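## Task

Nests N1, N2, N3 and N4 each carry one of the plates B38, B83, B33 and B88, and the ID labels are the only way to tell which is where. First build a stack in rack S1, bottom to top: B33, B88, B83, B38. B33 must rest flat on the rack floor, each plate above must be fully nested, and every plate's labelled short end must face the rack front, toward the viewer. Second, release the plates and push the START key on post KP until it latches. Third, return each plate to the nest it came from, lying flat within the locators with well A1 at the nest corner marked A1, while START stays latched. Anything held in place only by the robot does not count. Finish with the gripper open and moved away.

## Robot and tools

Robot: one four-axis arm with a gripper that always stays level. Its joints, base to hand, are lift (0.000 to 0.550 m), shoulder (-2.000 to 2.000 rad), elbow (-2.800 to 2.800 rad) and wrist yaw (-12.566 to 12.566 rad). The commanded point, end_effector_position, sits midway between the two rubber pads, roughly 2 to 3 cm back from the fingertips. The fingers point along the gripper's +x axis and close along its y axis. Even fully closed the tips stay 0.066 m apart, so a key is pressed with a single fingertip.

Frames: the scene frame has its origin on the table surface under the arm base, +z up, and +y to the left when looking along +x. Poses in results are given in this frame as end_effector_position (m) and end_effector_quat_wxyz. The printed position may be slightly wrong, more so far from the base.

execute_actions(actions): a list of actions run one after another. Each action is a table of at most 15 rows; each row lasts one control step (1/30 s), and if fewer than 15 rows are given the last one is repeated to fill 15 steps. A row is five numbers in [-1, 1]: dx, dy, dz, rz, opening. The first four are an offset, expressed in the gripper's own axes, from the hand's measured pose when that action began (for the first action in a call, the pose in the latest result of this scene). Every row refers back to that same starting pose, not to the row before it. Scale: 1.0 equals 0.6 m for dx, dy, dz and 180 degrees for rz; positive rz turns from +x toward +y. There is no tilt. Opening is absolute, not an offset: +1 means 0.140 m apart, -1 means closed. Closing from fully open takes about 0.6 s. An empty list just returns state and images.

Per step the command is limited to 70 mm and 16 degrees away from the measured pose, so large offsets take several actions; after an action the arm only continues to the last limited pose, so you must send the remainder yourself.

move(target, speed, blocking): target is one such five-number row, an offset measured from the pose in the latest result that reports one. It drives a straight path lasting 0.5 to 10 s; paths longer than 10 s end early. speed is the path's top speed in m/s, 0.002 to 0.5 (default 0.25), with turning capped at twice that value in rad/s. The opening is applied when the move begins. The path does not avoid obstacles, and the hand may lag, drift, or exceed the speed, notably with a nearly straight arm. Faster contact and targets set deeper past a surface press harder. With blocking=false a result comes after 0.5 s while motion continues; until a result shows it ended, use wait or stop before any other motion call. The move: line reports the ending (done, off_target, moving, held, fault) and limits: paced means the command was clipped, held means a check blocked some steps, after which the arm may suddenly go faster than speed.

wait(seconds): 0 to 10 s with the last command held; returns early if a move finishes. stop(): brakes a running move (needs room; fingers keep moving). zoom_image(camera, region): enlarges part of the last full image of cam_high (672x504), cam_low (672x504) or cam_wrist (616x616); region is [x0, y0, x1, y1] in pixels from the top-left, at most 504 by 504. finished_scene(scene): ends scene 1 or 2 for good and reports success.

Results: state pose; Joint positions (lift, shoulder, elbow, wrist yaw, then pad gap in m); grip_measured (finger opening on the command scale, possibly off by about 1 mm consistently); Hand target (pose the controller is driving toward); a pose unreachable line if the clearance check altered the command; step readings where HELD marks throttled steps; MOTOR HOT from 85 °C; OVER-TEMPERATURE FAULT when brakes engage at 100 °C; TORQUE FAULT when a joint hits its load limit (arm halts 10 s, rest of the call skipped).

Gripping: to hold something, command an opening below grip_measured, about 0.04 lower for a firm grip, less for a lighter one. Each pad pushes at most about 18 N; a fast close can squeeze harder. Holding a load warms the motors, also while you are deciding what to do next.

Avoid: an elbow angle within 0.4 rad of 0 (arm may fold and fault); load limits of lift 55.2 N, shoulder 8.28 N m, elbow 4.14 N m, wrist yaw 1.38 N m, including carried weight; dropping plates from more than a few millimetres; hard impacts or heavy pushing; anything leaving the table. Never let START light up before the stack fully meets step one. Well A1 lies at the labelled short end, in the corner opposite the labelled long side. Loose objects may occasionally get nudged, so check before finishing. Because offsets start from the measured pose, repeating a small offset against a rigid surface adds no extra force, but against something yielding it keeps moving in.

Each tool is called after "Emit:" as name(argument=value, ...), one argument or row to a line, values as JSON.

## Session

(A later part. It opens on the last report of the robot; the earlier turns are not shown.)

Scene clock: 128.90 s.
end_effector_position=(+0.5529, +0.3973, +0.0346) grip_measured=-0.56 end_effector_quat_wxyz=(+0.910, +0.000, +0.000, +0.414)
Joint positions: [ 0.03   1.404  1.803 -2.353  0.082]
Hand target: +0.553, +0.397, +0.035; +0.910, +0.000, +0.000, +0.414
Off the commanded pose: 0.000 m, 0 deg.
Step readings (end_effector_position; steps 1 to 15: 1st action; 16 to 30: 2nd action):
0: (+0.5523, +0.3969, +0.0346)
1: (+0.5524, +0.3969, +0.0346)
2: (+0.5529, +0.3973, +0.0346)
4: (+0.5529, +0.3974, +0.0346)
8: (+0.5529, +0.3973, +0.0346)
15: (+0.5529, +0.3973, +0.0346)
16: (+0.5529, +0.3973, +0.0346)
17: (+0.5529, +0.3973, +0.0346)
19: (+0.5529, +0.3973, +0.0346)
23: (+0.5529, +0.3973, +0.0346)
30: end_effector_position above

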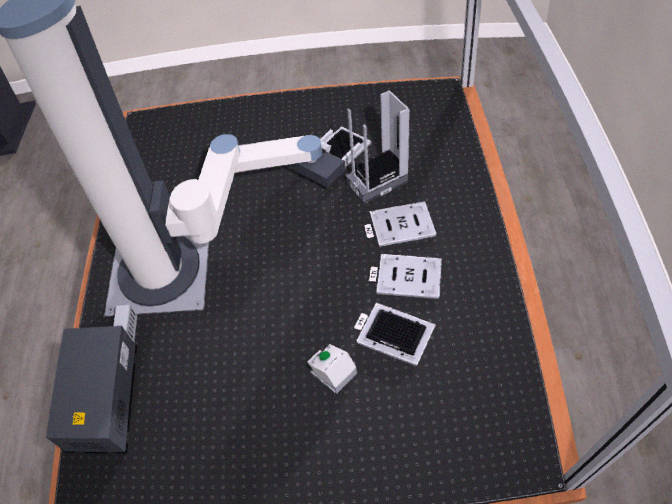

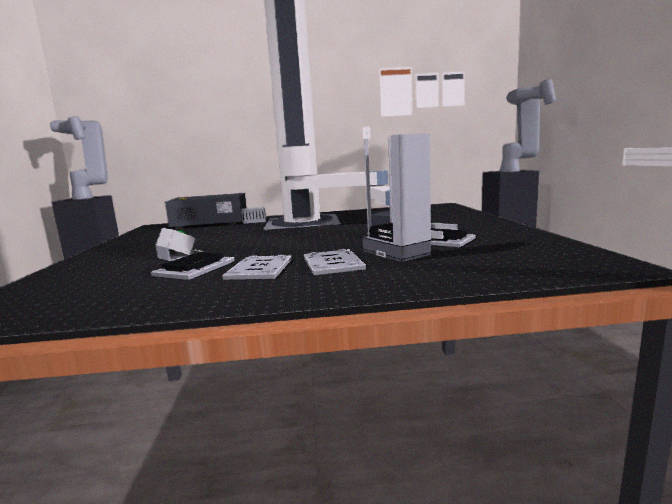

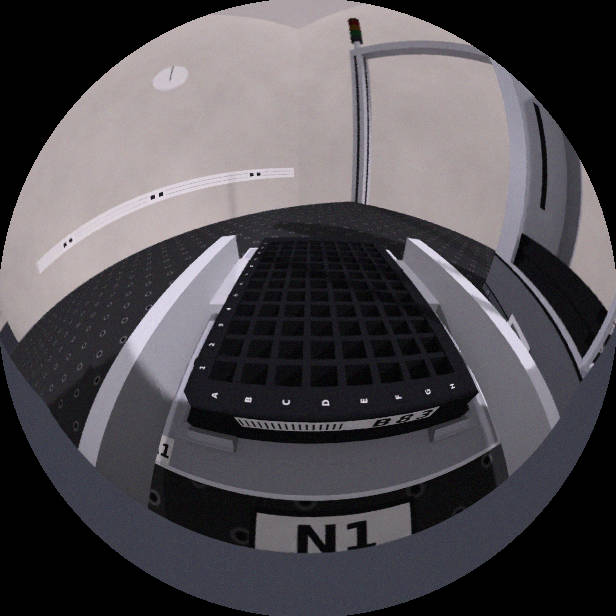

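Emit:
move(
  target=[0,0.0002,-0.035,0,-0.6],
  speed=0.03,
)

Emit:
move(
  target=[0,0,-0.3455,0,-0.6],
  speed=0.2,
)

Emit:
move(
  target=[0,0,-0.01,0,-0.6],
  speed=0.015,
)

Emit:
execute_actions(
  actions=[
    [[0,0,0,0,0]],
  ],
)

Emit:
move(
  target=[-0.25,0,0,0,0],
)

Emit:
move(
  target=[-0.178,-0.7555,-0.052,-0.322,0],
  speed=0.35,
)

Scene clock: 140.20 s.
end_effector_position=(+0.6643, +0.2490, +0.3046) grip_measured=-0.56 end_effector_quat_wxyz=(+0.970, +0.000, +0.000, +0.243)
Joint positions: [ 0.3    1.071  1.806 -2.385  0.082]
Hand target: +0.664, +0.249, +0.305; +0.970, +0.000, +0.000, +0.243
Off the commanded pose: 0.000 m, 0 deg.
move: done

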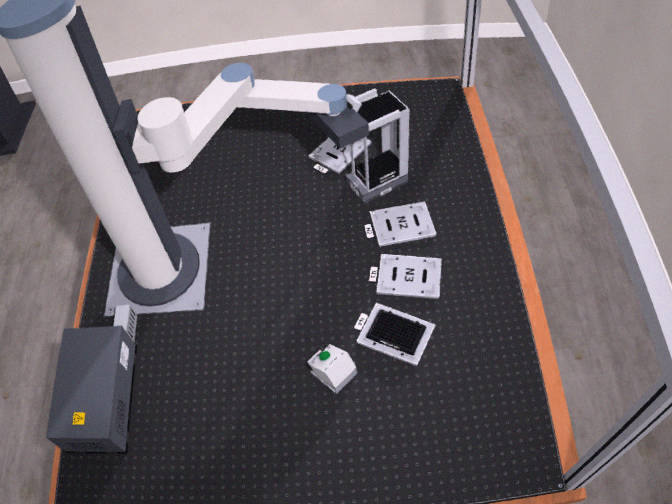

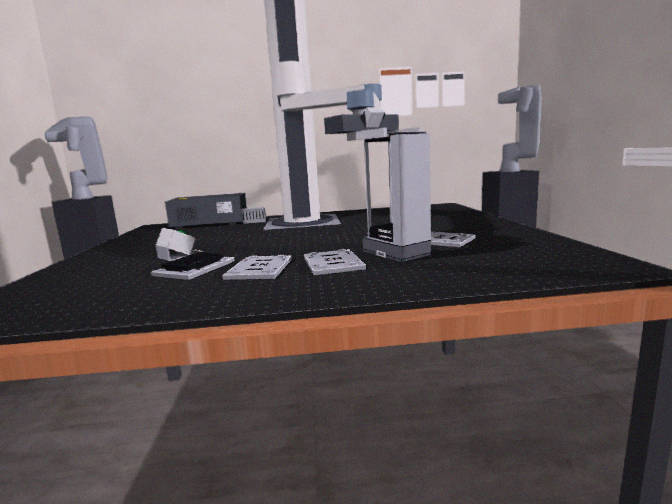

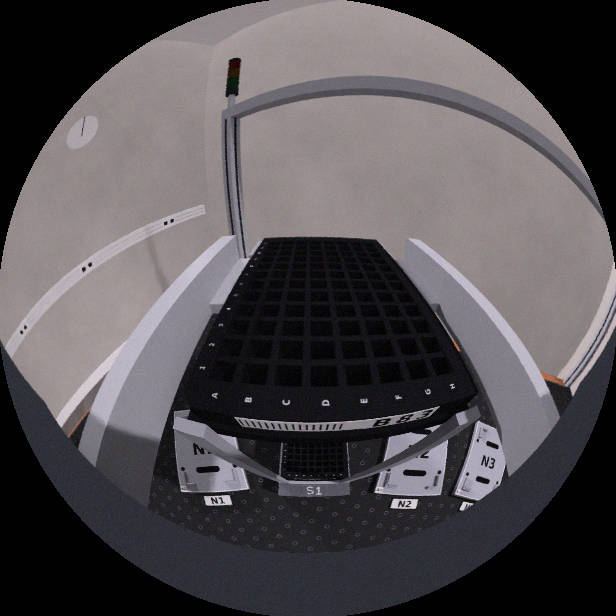

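Scene clock: 141.63 s.
end_effector_position=(+0.6643, +0.2490, +0.0973) grip_measured=-0.56 end_effector_quat_wxyz=(+0.970, +0.000, +0.000, +0.243)
Joint positions: [ 0.092  1.071  1.806 -2.385  0.082]
Hand target: +0.664, +0.249, +0.097; +0.970, +0.000, +0.000, +0.243
Off the commanded pose: 0.000 m, 0 deg.
move: done

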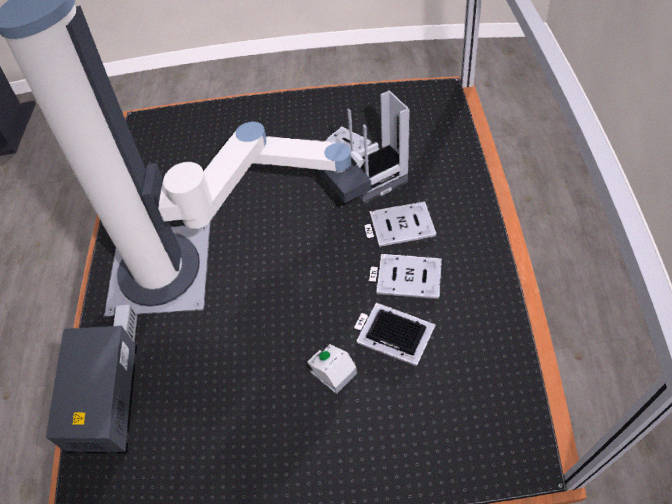

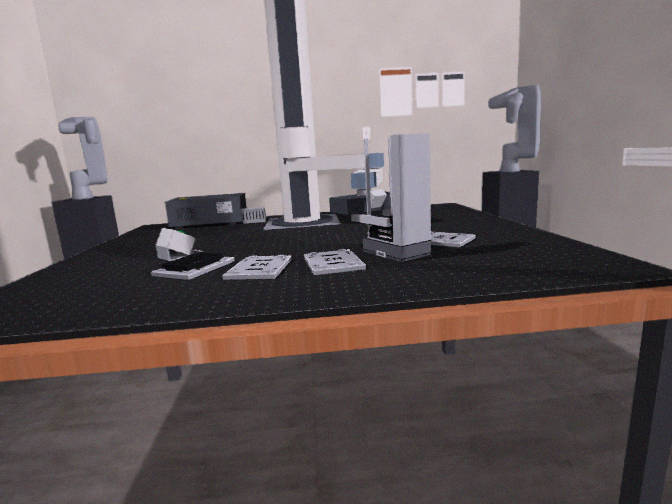

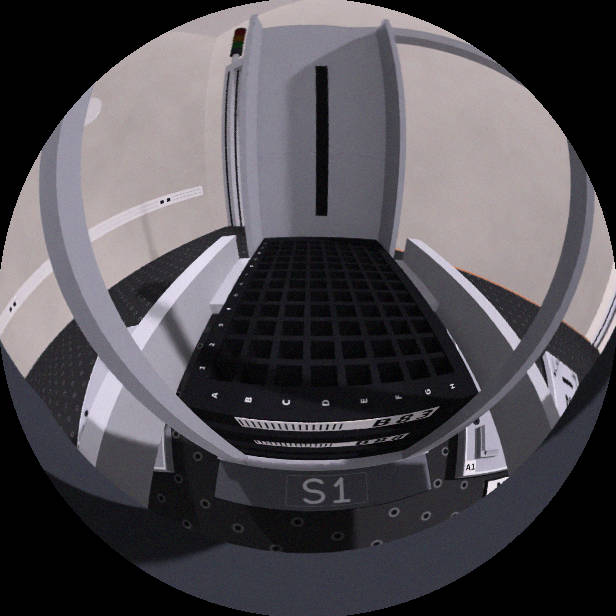

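Scene clock: 142.33 s.
end_effector_position=(+0.6643, +0.2490, +0.0912) grip_measured=-0.56 end_effector_quat_wxyz=(+0.970, +0.000, +0.000, +0.243)
Joint positions: [ 0.086  1.071  1.806 -2.385  0.082]
Hand target: +0.664, +0.249, +0.091; +0.970, +0.000, +0.000, +0.243
Off the commanded pose: 0.000 m, 0 deg.
move: done

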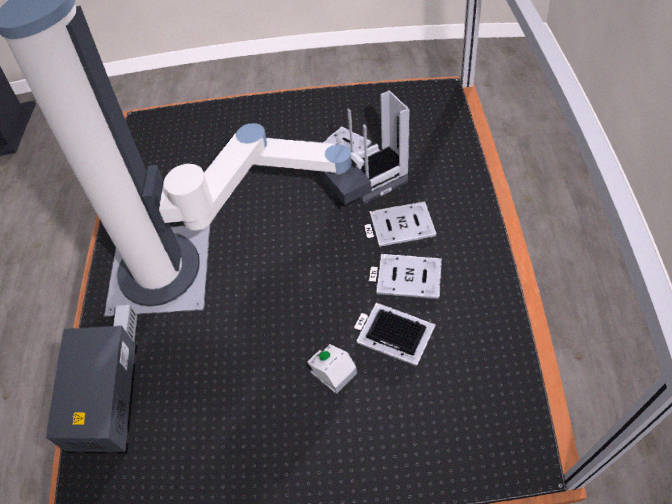

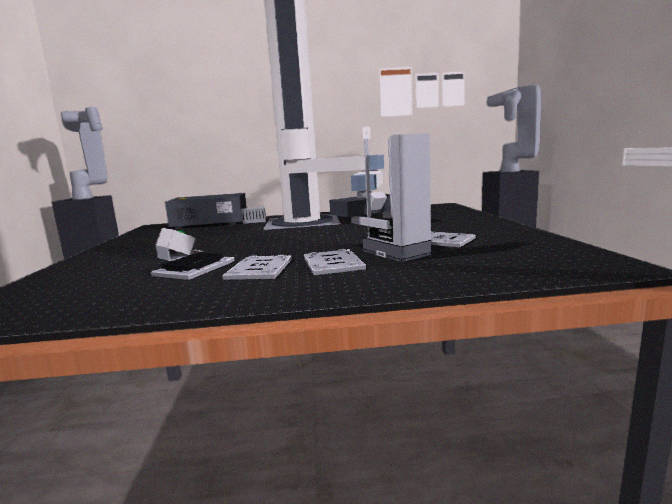

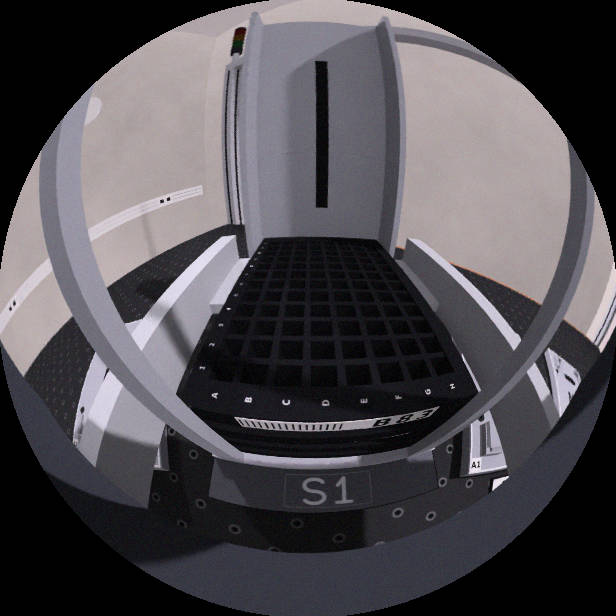

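Scene clock: 142.83 s.
end_effector_position=(+0.6643, +0.2490, +0.0912) grip_measured=+0.00 end_effector_quat_wxyz=(+0.970, +0.000, +0.000, +0.243)
Joint positions: [ 0.086  1.071  1.806 -2.385  0.103]
Hand target: +0.664, +0.249, +0.091; +0.970, +0.000, +0.000, +0.243
Off the commanded pose: 0.000 m, 0 deg.
Step readings (end_effector_position):
0: (+0.6643, +0.2490, +0.0912)
1: (+0.6643, +0.2490, +0.0912)
2: (+0.6643, +0.2490, +0.0912)
4: (+0.6643, +0.2490, +0.0912)
8: (+0.6643, +0.2490, +0.0912)
15: end_effector_position above

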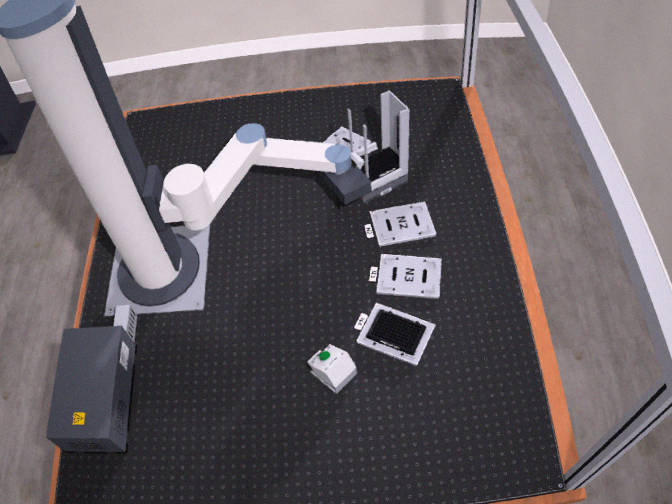

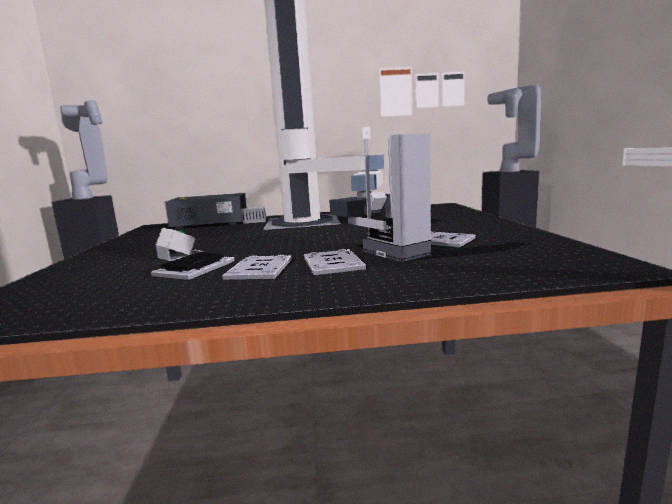

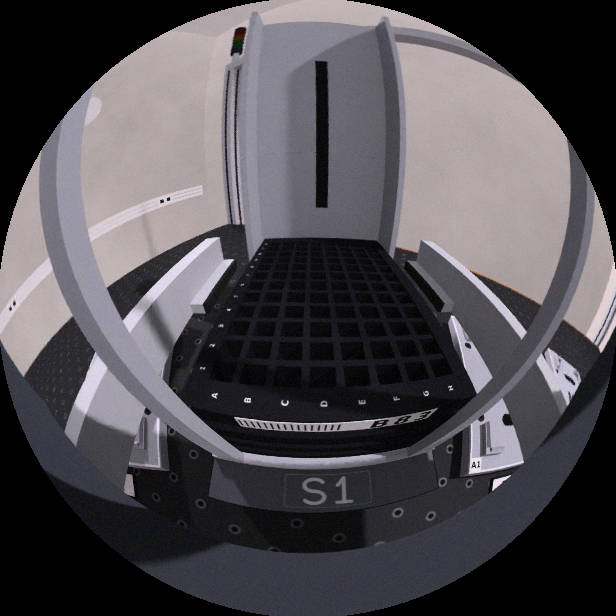

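Scene clock: 143.83 s.
end_effector_position=(+0.5320, +0.1782, +0.0912) grip_measured=+0.00 end_effector_quat_wxyz=(+0.970, +0.000, +0.000, +0.243)
Joint positions: [ 0.086  1.367  1.033 -1.909  0.103]
Hand target: +0.532, +0.178, +0.091; +0.970, +0.000, +0.000, +0.243
Off the commanded pose: 0.000 m, 0 deg.
move: done

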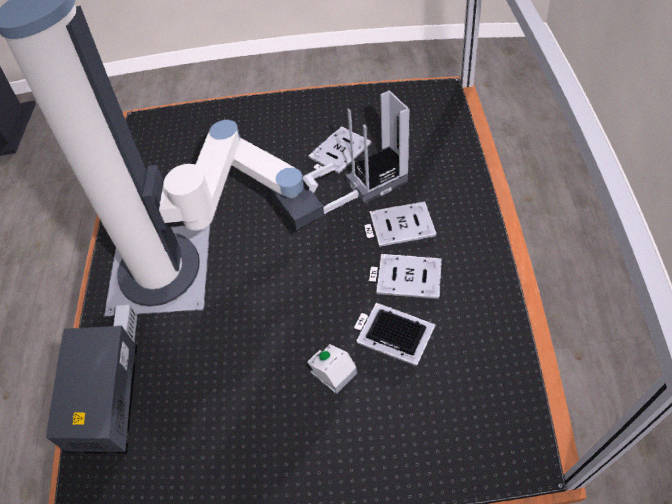

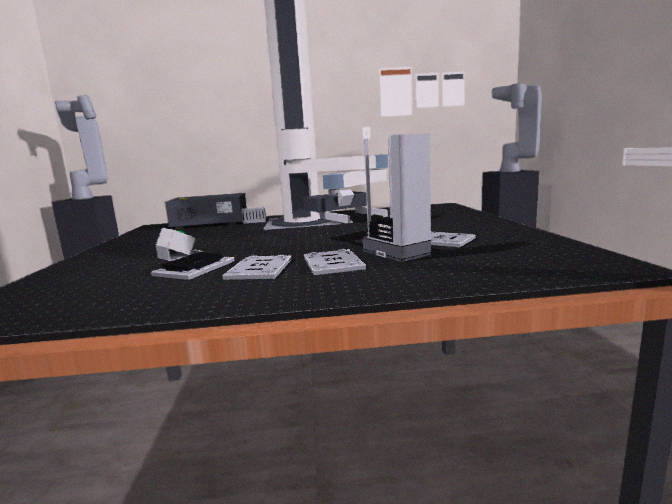

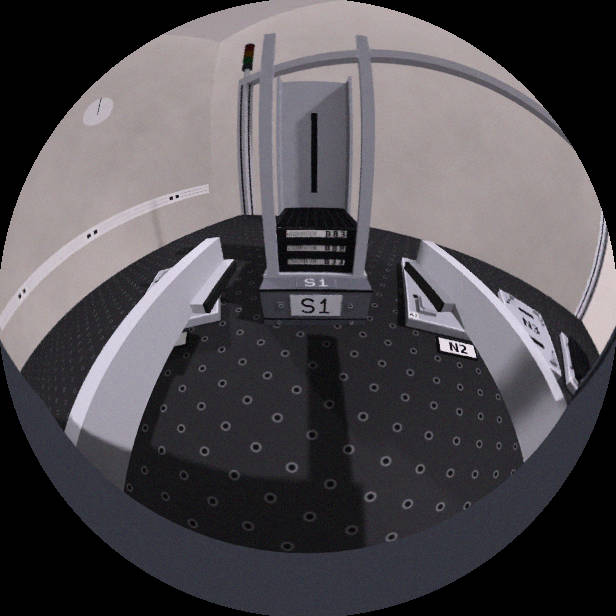

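Scene clock: 145.80 s.
end_effector_position=(+0.6515, -0.2720, +0.0600) grip_measured=+0.00 end_effector_quat_wxyz=(+0.966, +0.000, +0.000, -0.257)
Joint positions: [ 0.055  0.09   1.804 -2.414  0.103]
Hand target: +0.652, -0.272, +0.060; +0.966, +0.000, +0.000, -0.257
Off the commanded pose: 0.000 m, 0 deg.
move: done

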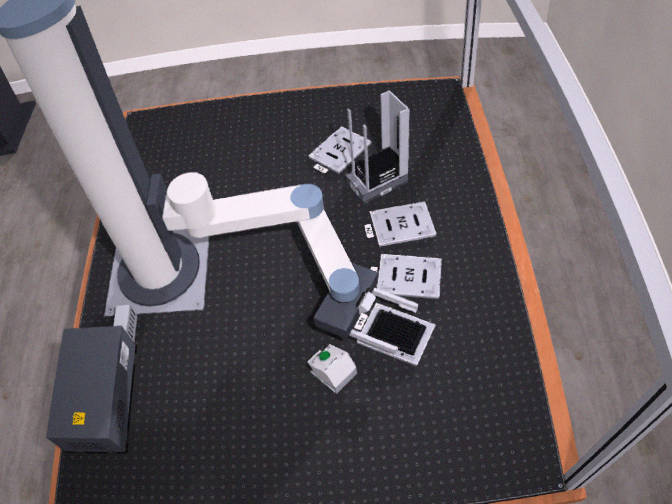

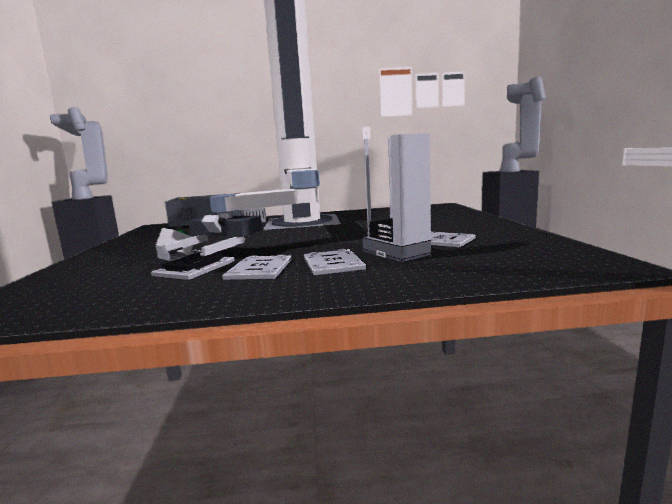

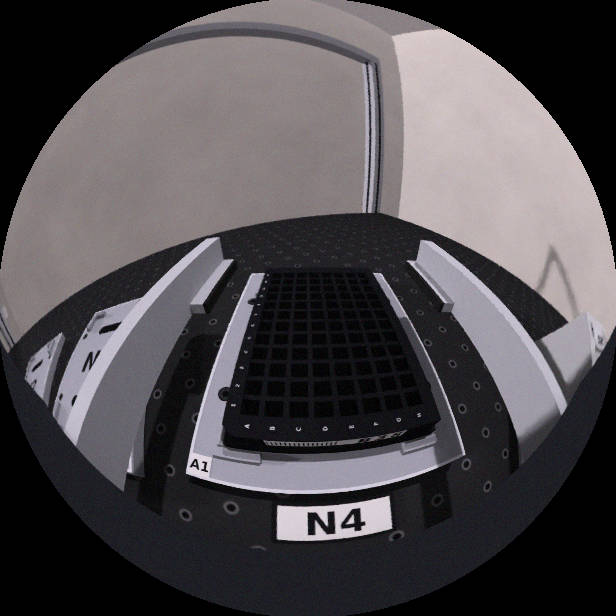

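Emit:
move(
  target=[0.0033,-0.0007,-0.0425,0.008,0],
  speed=0.08,
)

Emit:
zoom_image(
  camera="cam_wrist",
  region=[130,200,510,560],
)

Scene clock: 165.03 s.
end_effector_position=(+0.6529, -0.2734, +0.0345) grip_measured=+0.00 end_effector_quat_wxyz=(+0.969, +0.000, +0.000, -0.245)
Joint positions: [ 0.029  0.075  1.816 -2.387  0.103]
Hand target: +0.653, -0.273, +0.035; +0.970, +0.000, +0.000, -0.245
Off the commanded pose: 0.000 m, 0 deg.
move: done

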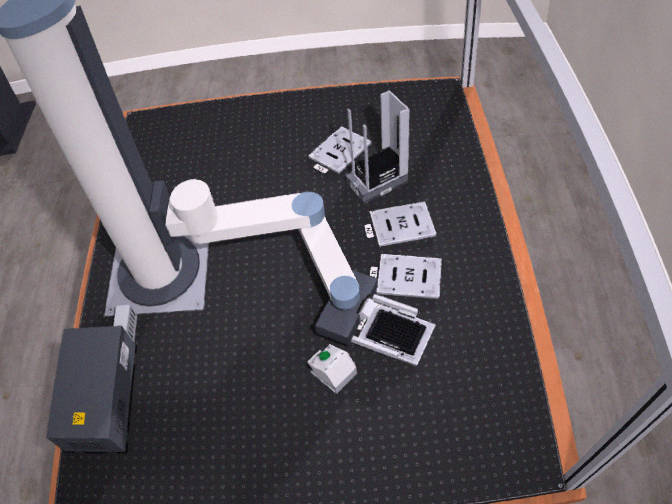

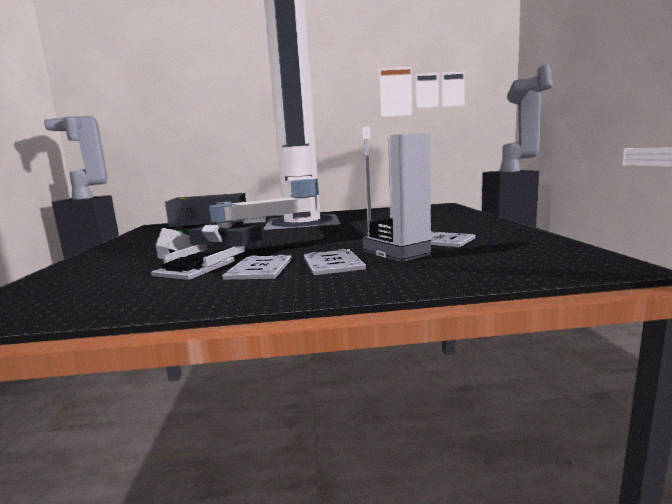

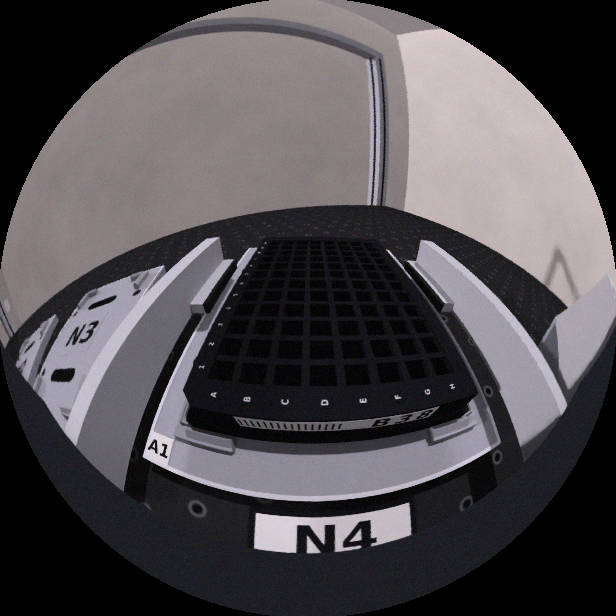

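Region (130, 200, 510, 560) of cam_wrist's 616x616 image, scaled by 1.326, with more detail than that image has; it fills the top 477 rows of this view, and the rest is white.

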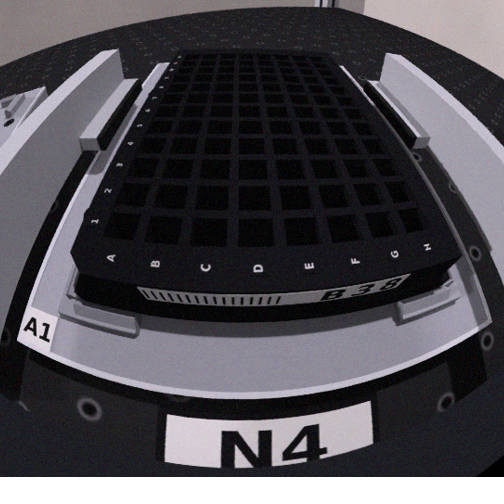

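Emit:
execute_actions(
  actions=[
    [[0,0,0,0,-0.53]],
    [[0,0,0,0,-0.6]],
  ],
)

Emit:
move(
  target=[0,0,0.484,0,-0.6],
  speed=0.2,
)

Emit:
move(
  target=[-0.3976,0.7748,0,0.3145,-0.6],
)

Scene clock: 171.47 s.
end_effector_position=(+0.6529, -0.2734, +0.0345) grip_measured=-0.56 end_effector_quat_wxyz=(+0.969, +0.000, +0.000, -0.245)
Joint positions: [ 0.029  0.075  1.816 -2.387  0.082]
Hand target: +0.653, -0.273, +0.034; +0.969, +0.000, +0.000, -0.245
Off the commanded pose: 0.000 m, 0 deg.
Step readings (end_effector_position; steps 1 to 15: 1st action; 16 to 30: 2nd action):
0: (+0.6529, -0.2734, +0.0345)
1: (+0.6529, -0.2734, +0.0345)
2: (+0.6529, -0.2734, +0.0345)
4: (+0.6529, -0.2734, +0.0345)
8: (+0.6529, -0.2734, +0.0345)
15: (+0.6529, -0.2734, +0.0345)
16: (+0.6529, -0.2734, +0.0345)
17: (+0.6529, -0.2734, +0.0345)
19: (+0.6529, -0.2734, +0.0345)
23: (+0.6529, -0.2734, +0.0345)
30: end_effector_position above

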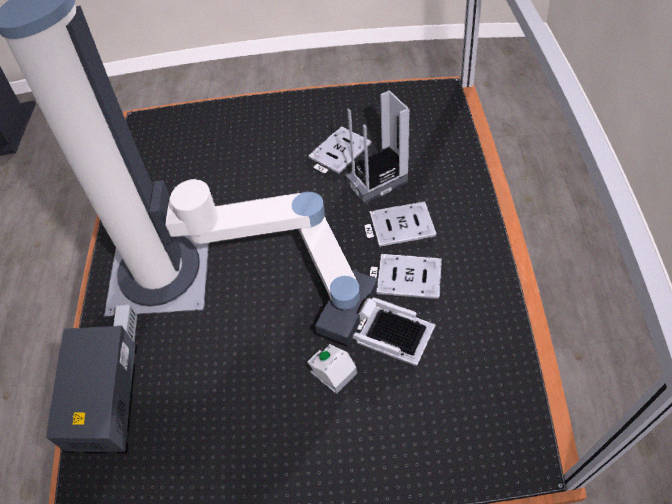

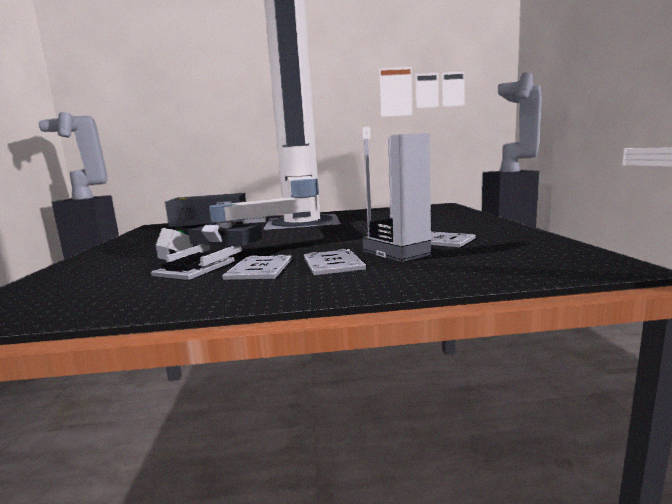

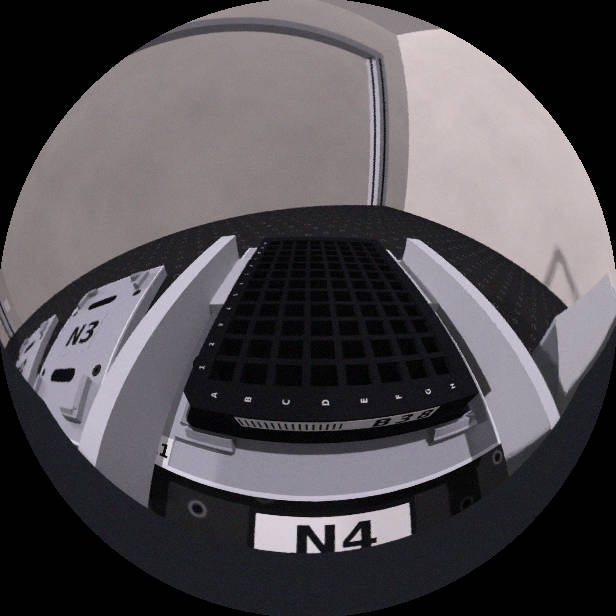

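Scene clock: 173.30 s.
end_effector_position=(+0.6530, -0.2734, +0.3249) grip_measured=-0.56 end_effector_quat_wxyz=(+0.969, +0.000, +0.000, -0.245)
Joint positions: [ 0.32   0.075  1.816 -2.387  0.082]
Hand target: +0.653, -0.273, +0.325; +0.969, +0.000, +0.000, -0.245
Off the commanded pose: 0.000 m, 0 deg.
move: done

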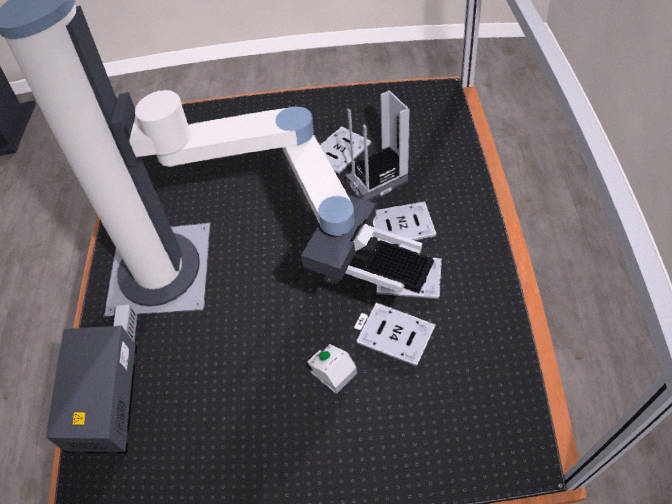

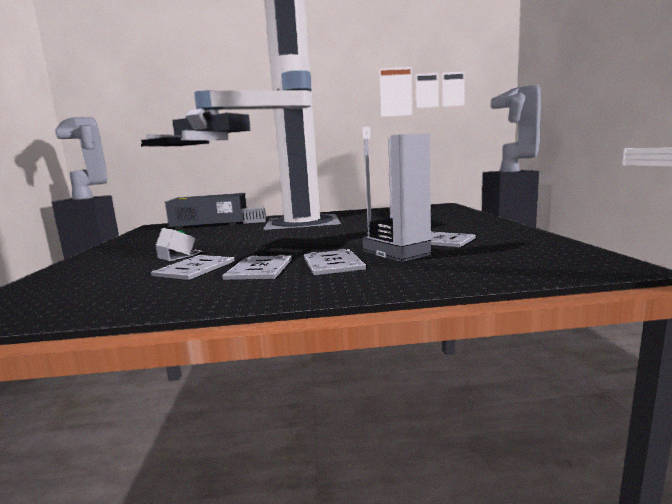

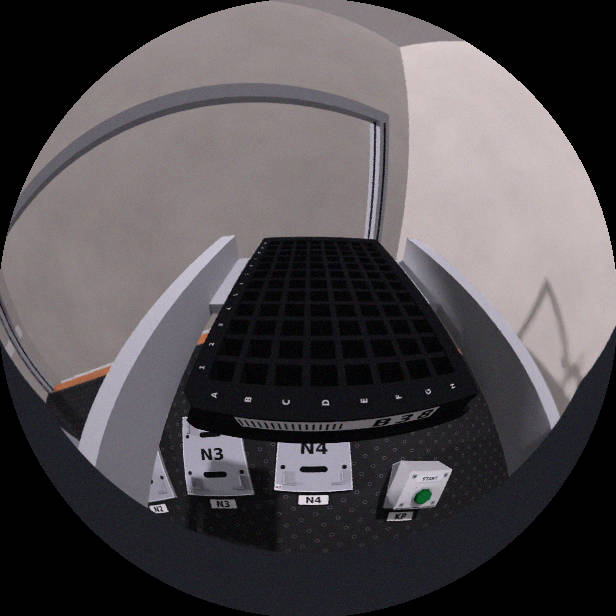

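Scene clock: 175.73 s.
end_effector_position=(+0.6642, +0.2492, +0.3249) grip_measured=-0.56 end_effector_quat_wxyz=(+0.970, +0.000, +0.000, +0.244)
Joint positions: [ 0.32   1.071  1.806 -2.384  0.082]
Hand target: +0.664, +0.249, +0.325; +0.970, +0.000, +0.000, +0.244
Off the commanded pose: 0.000 m, 0 deg.
move: done

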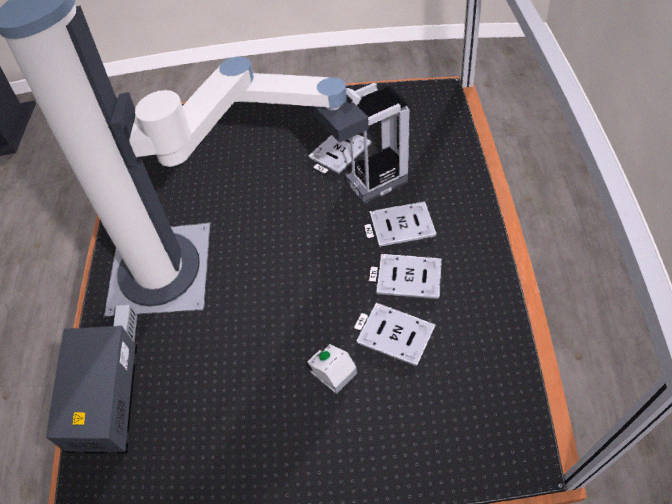

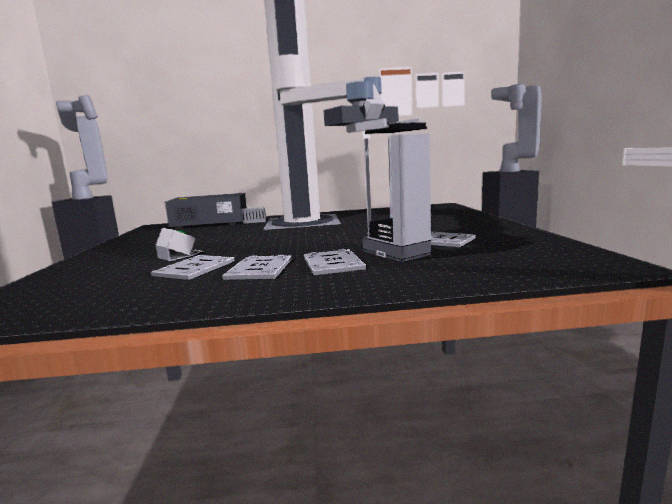

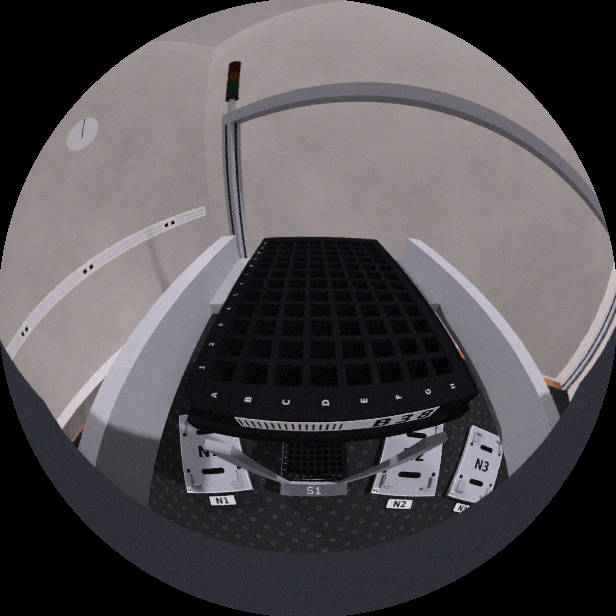

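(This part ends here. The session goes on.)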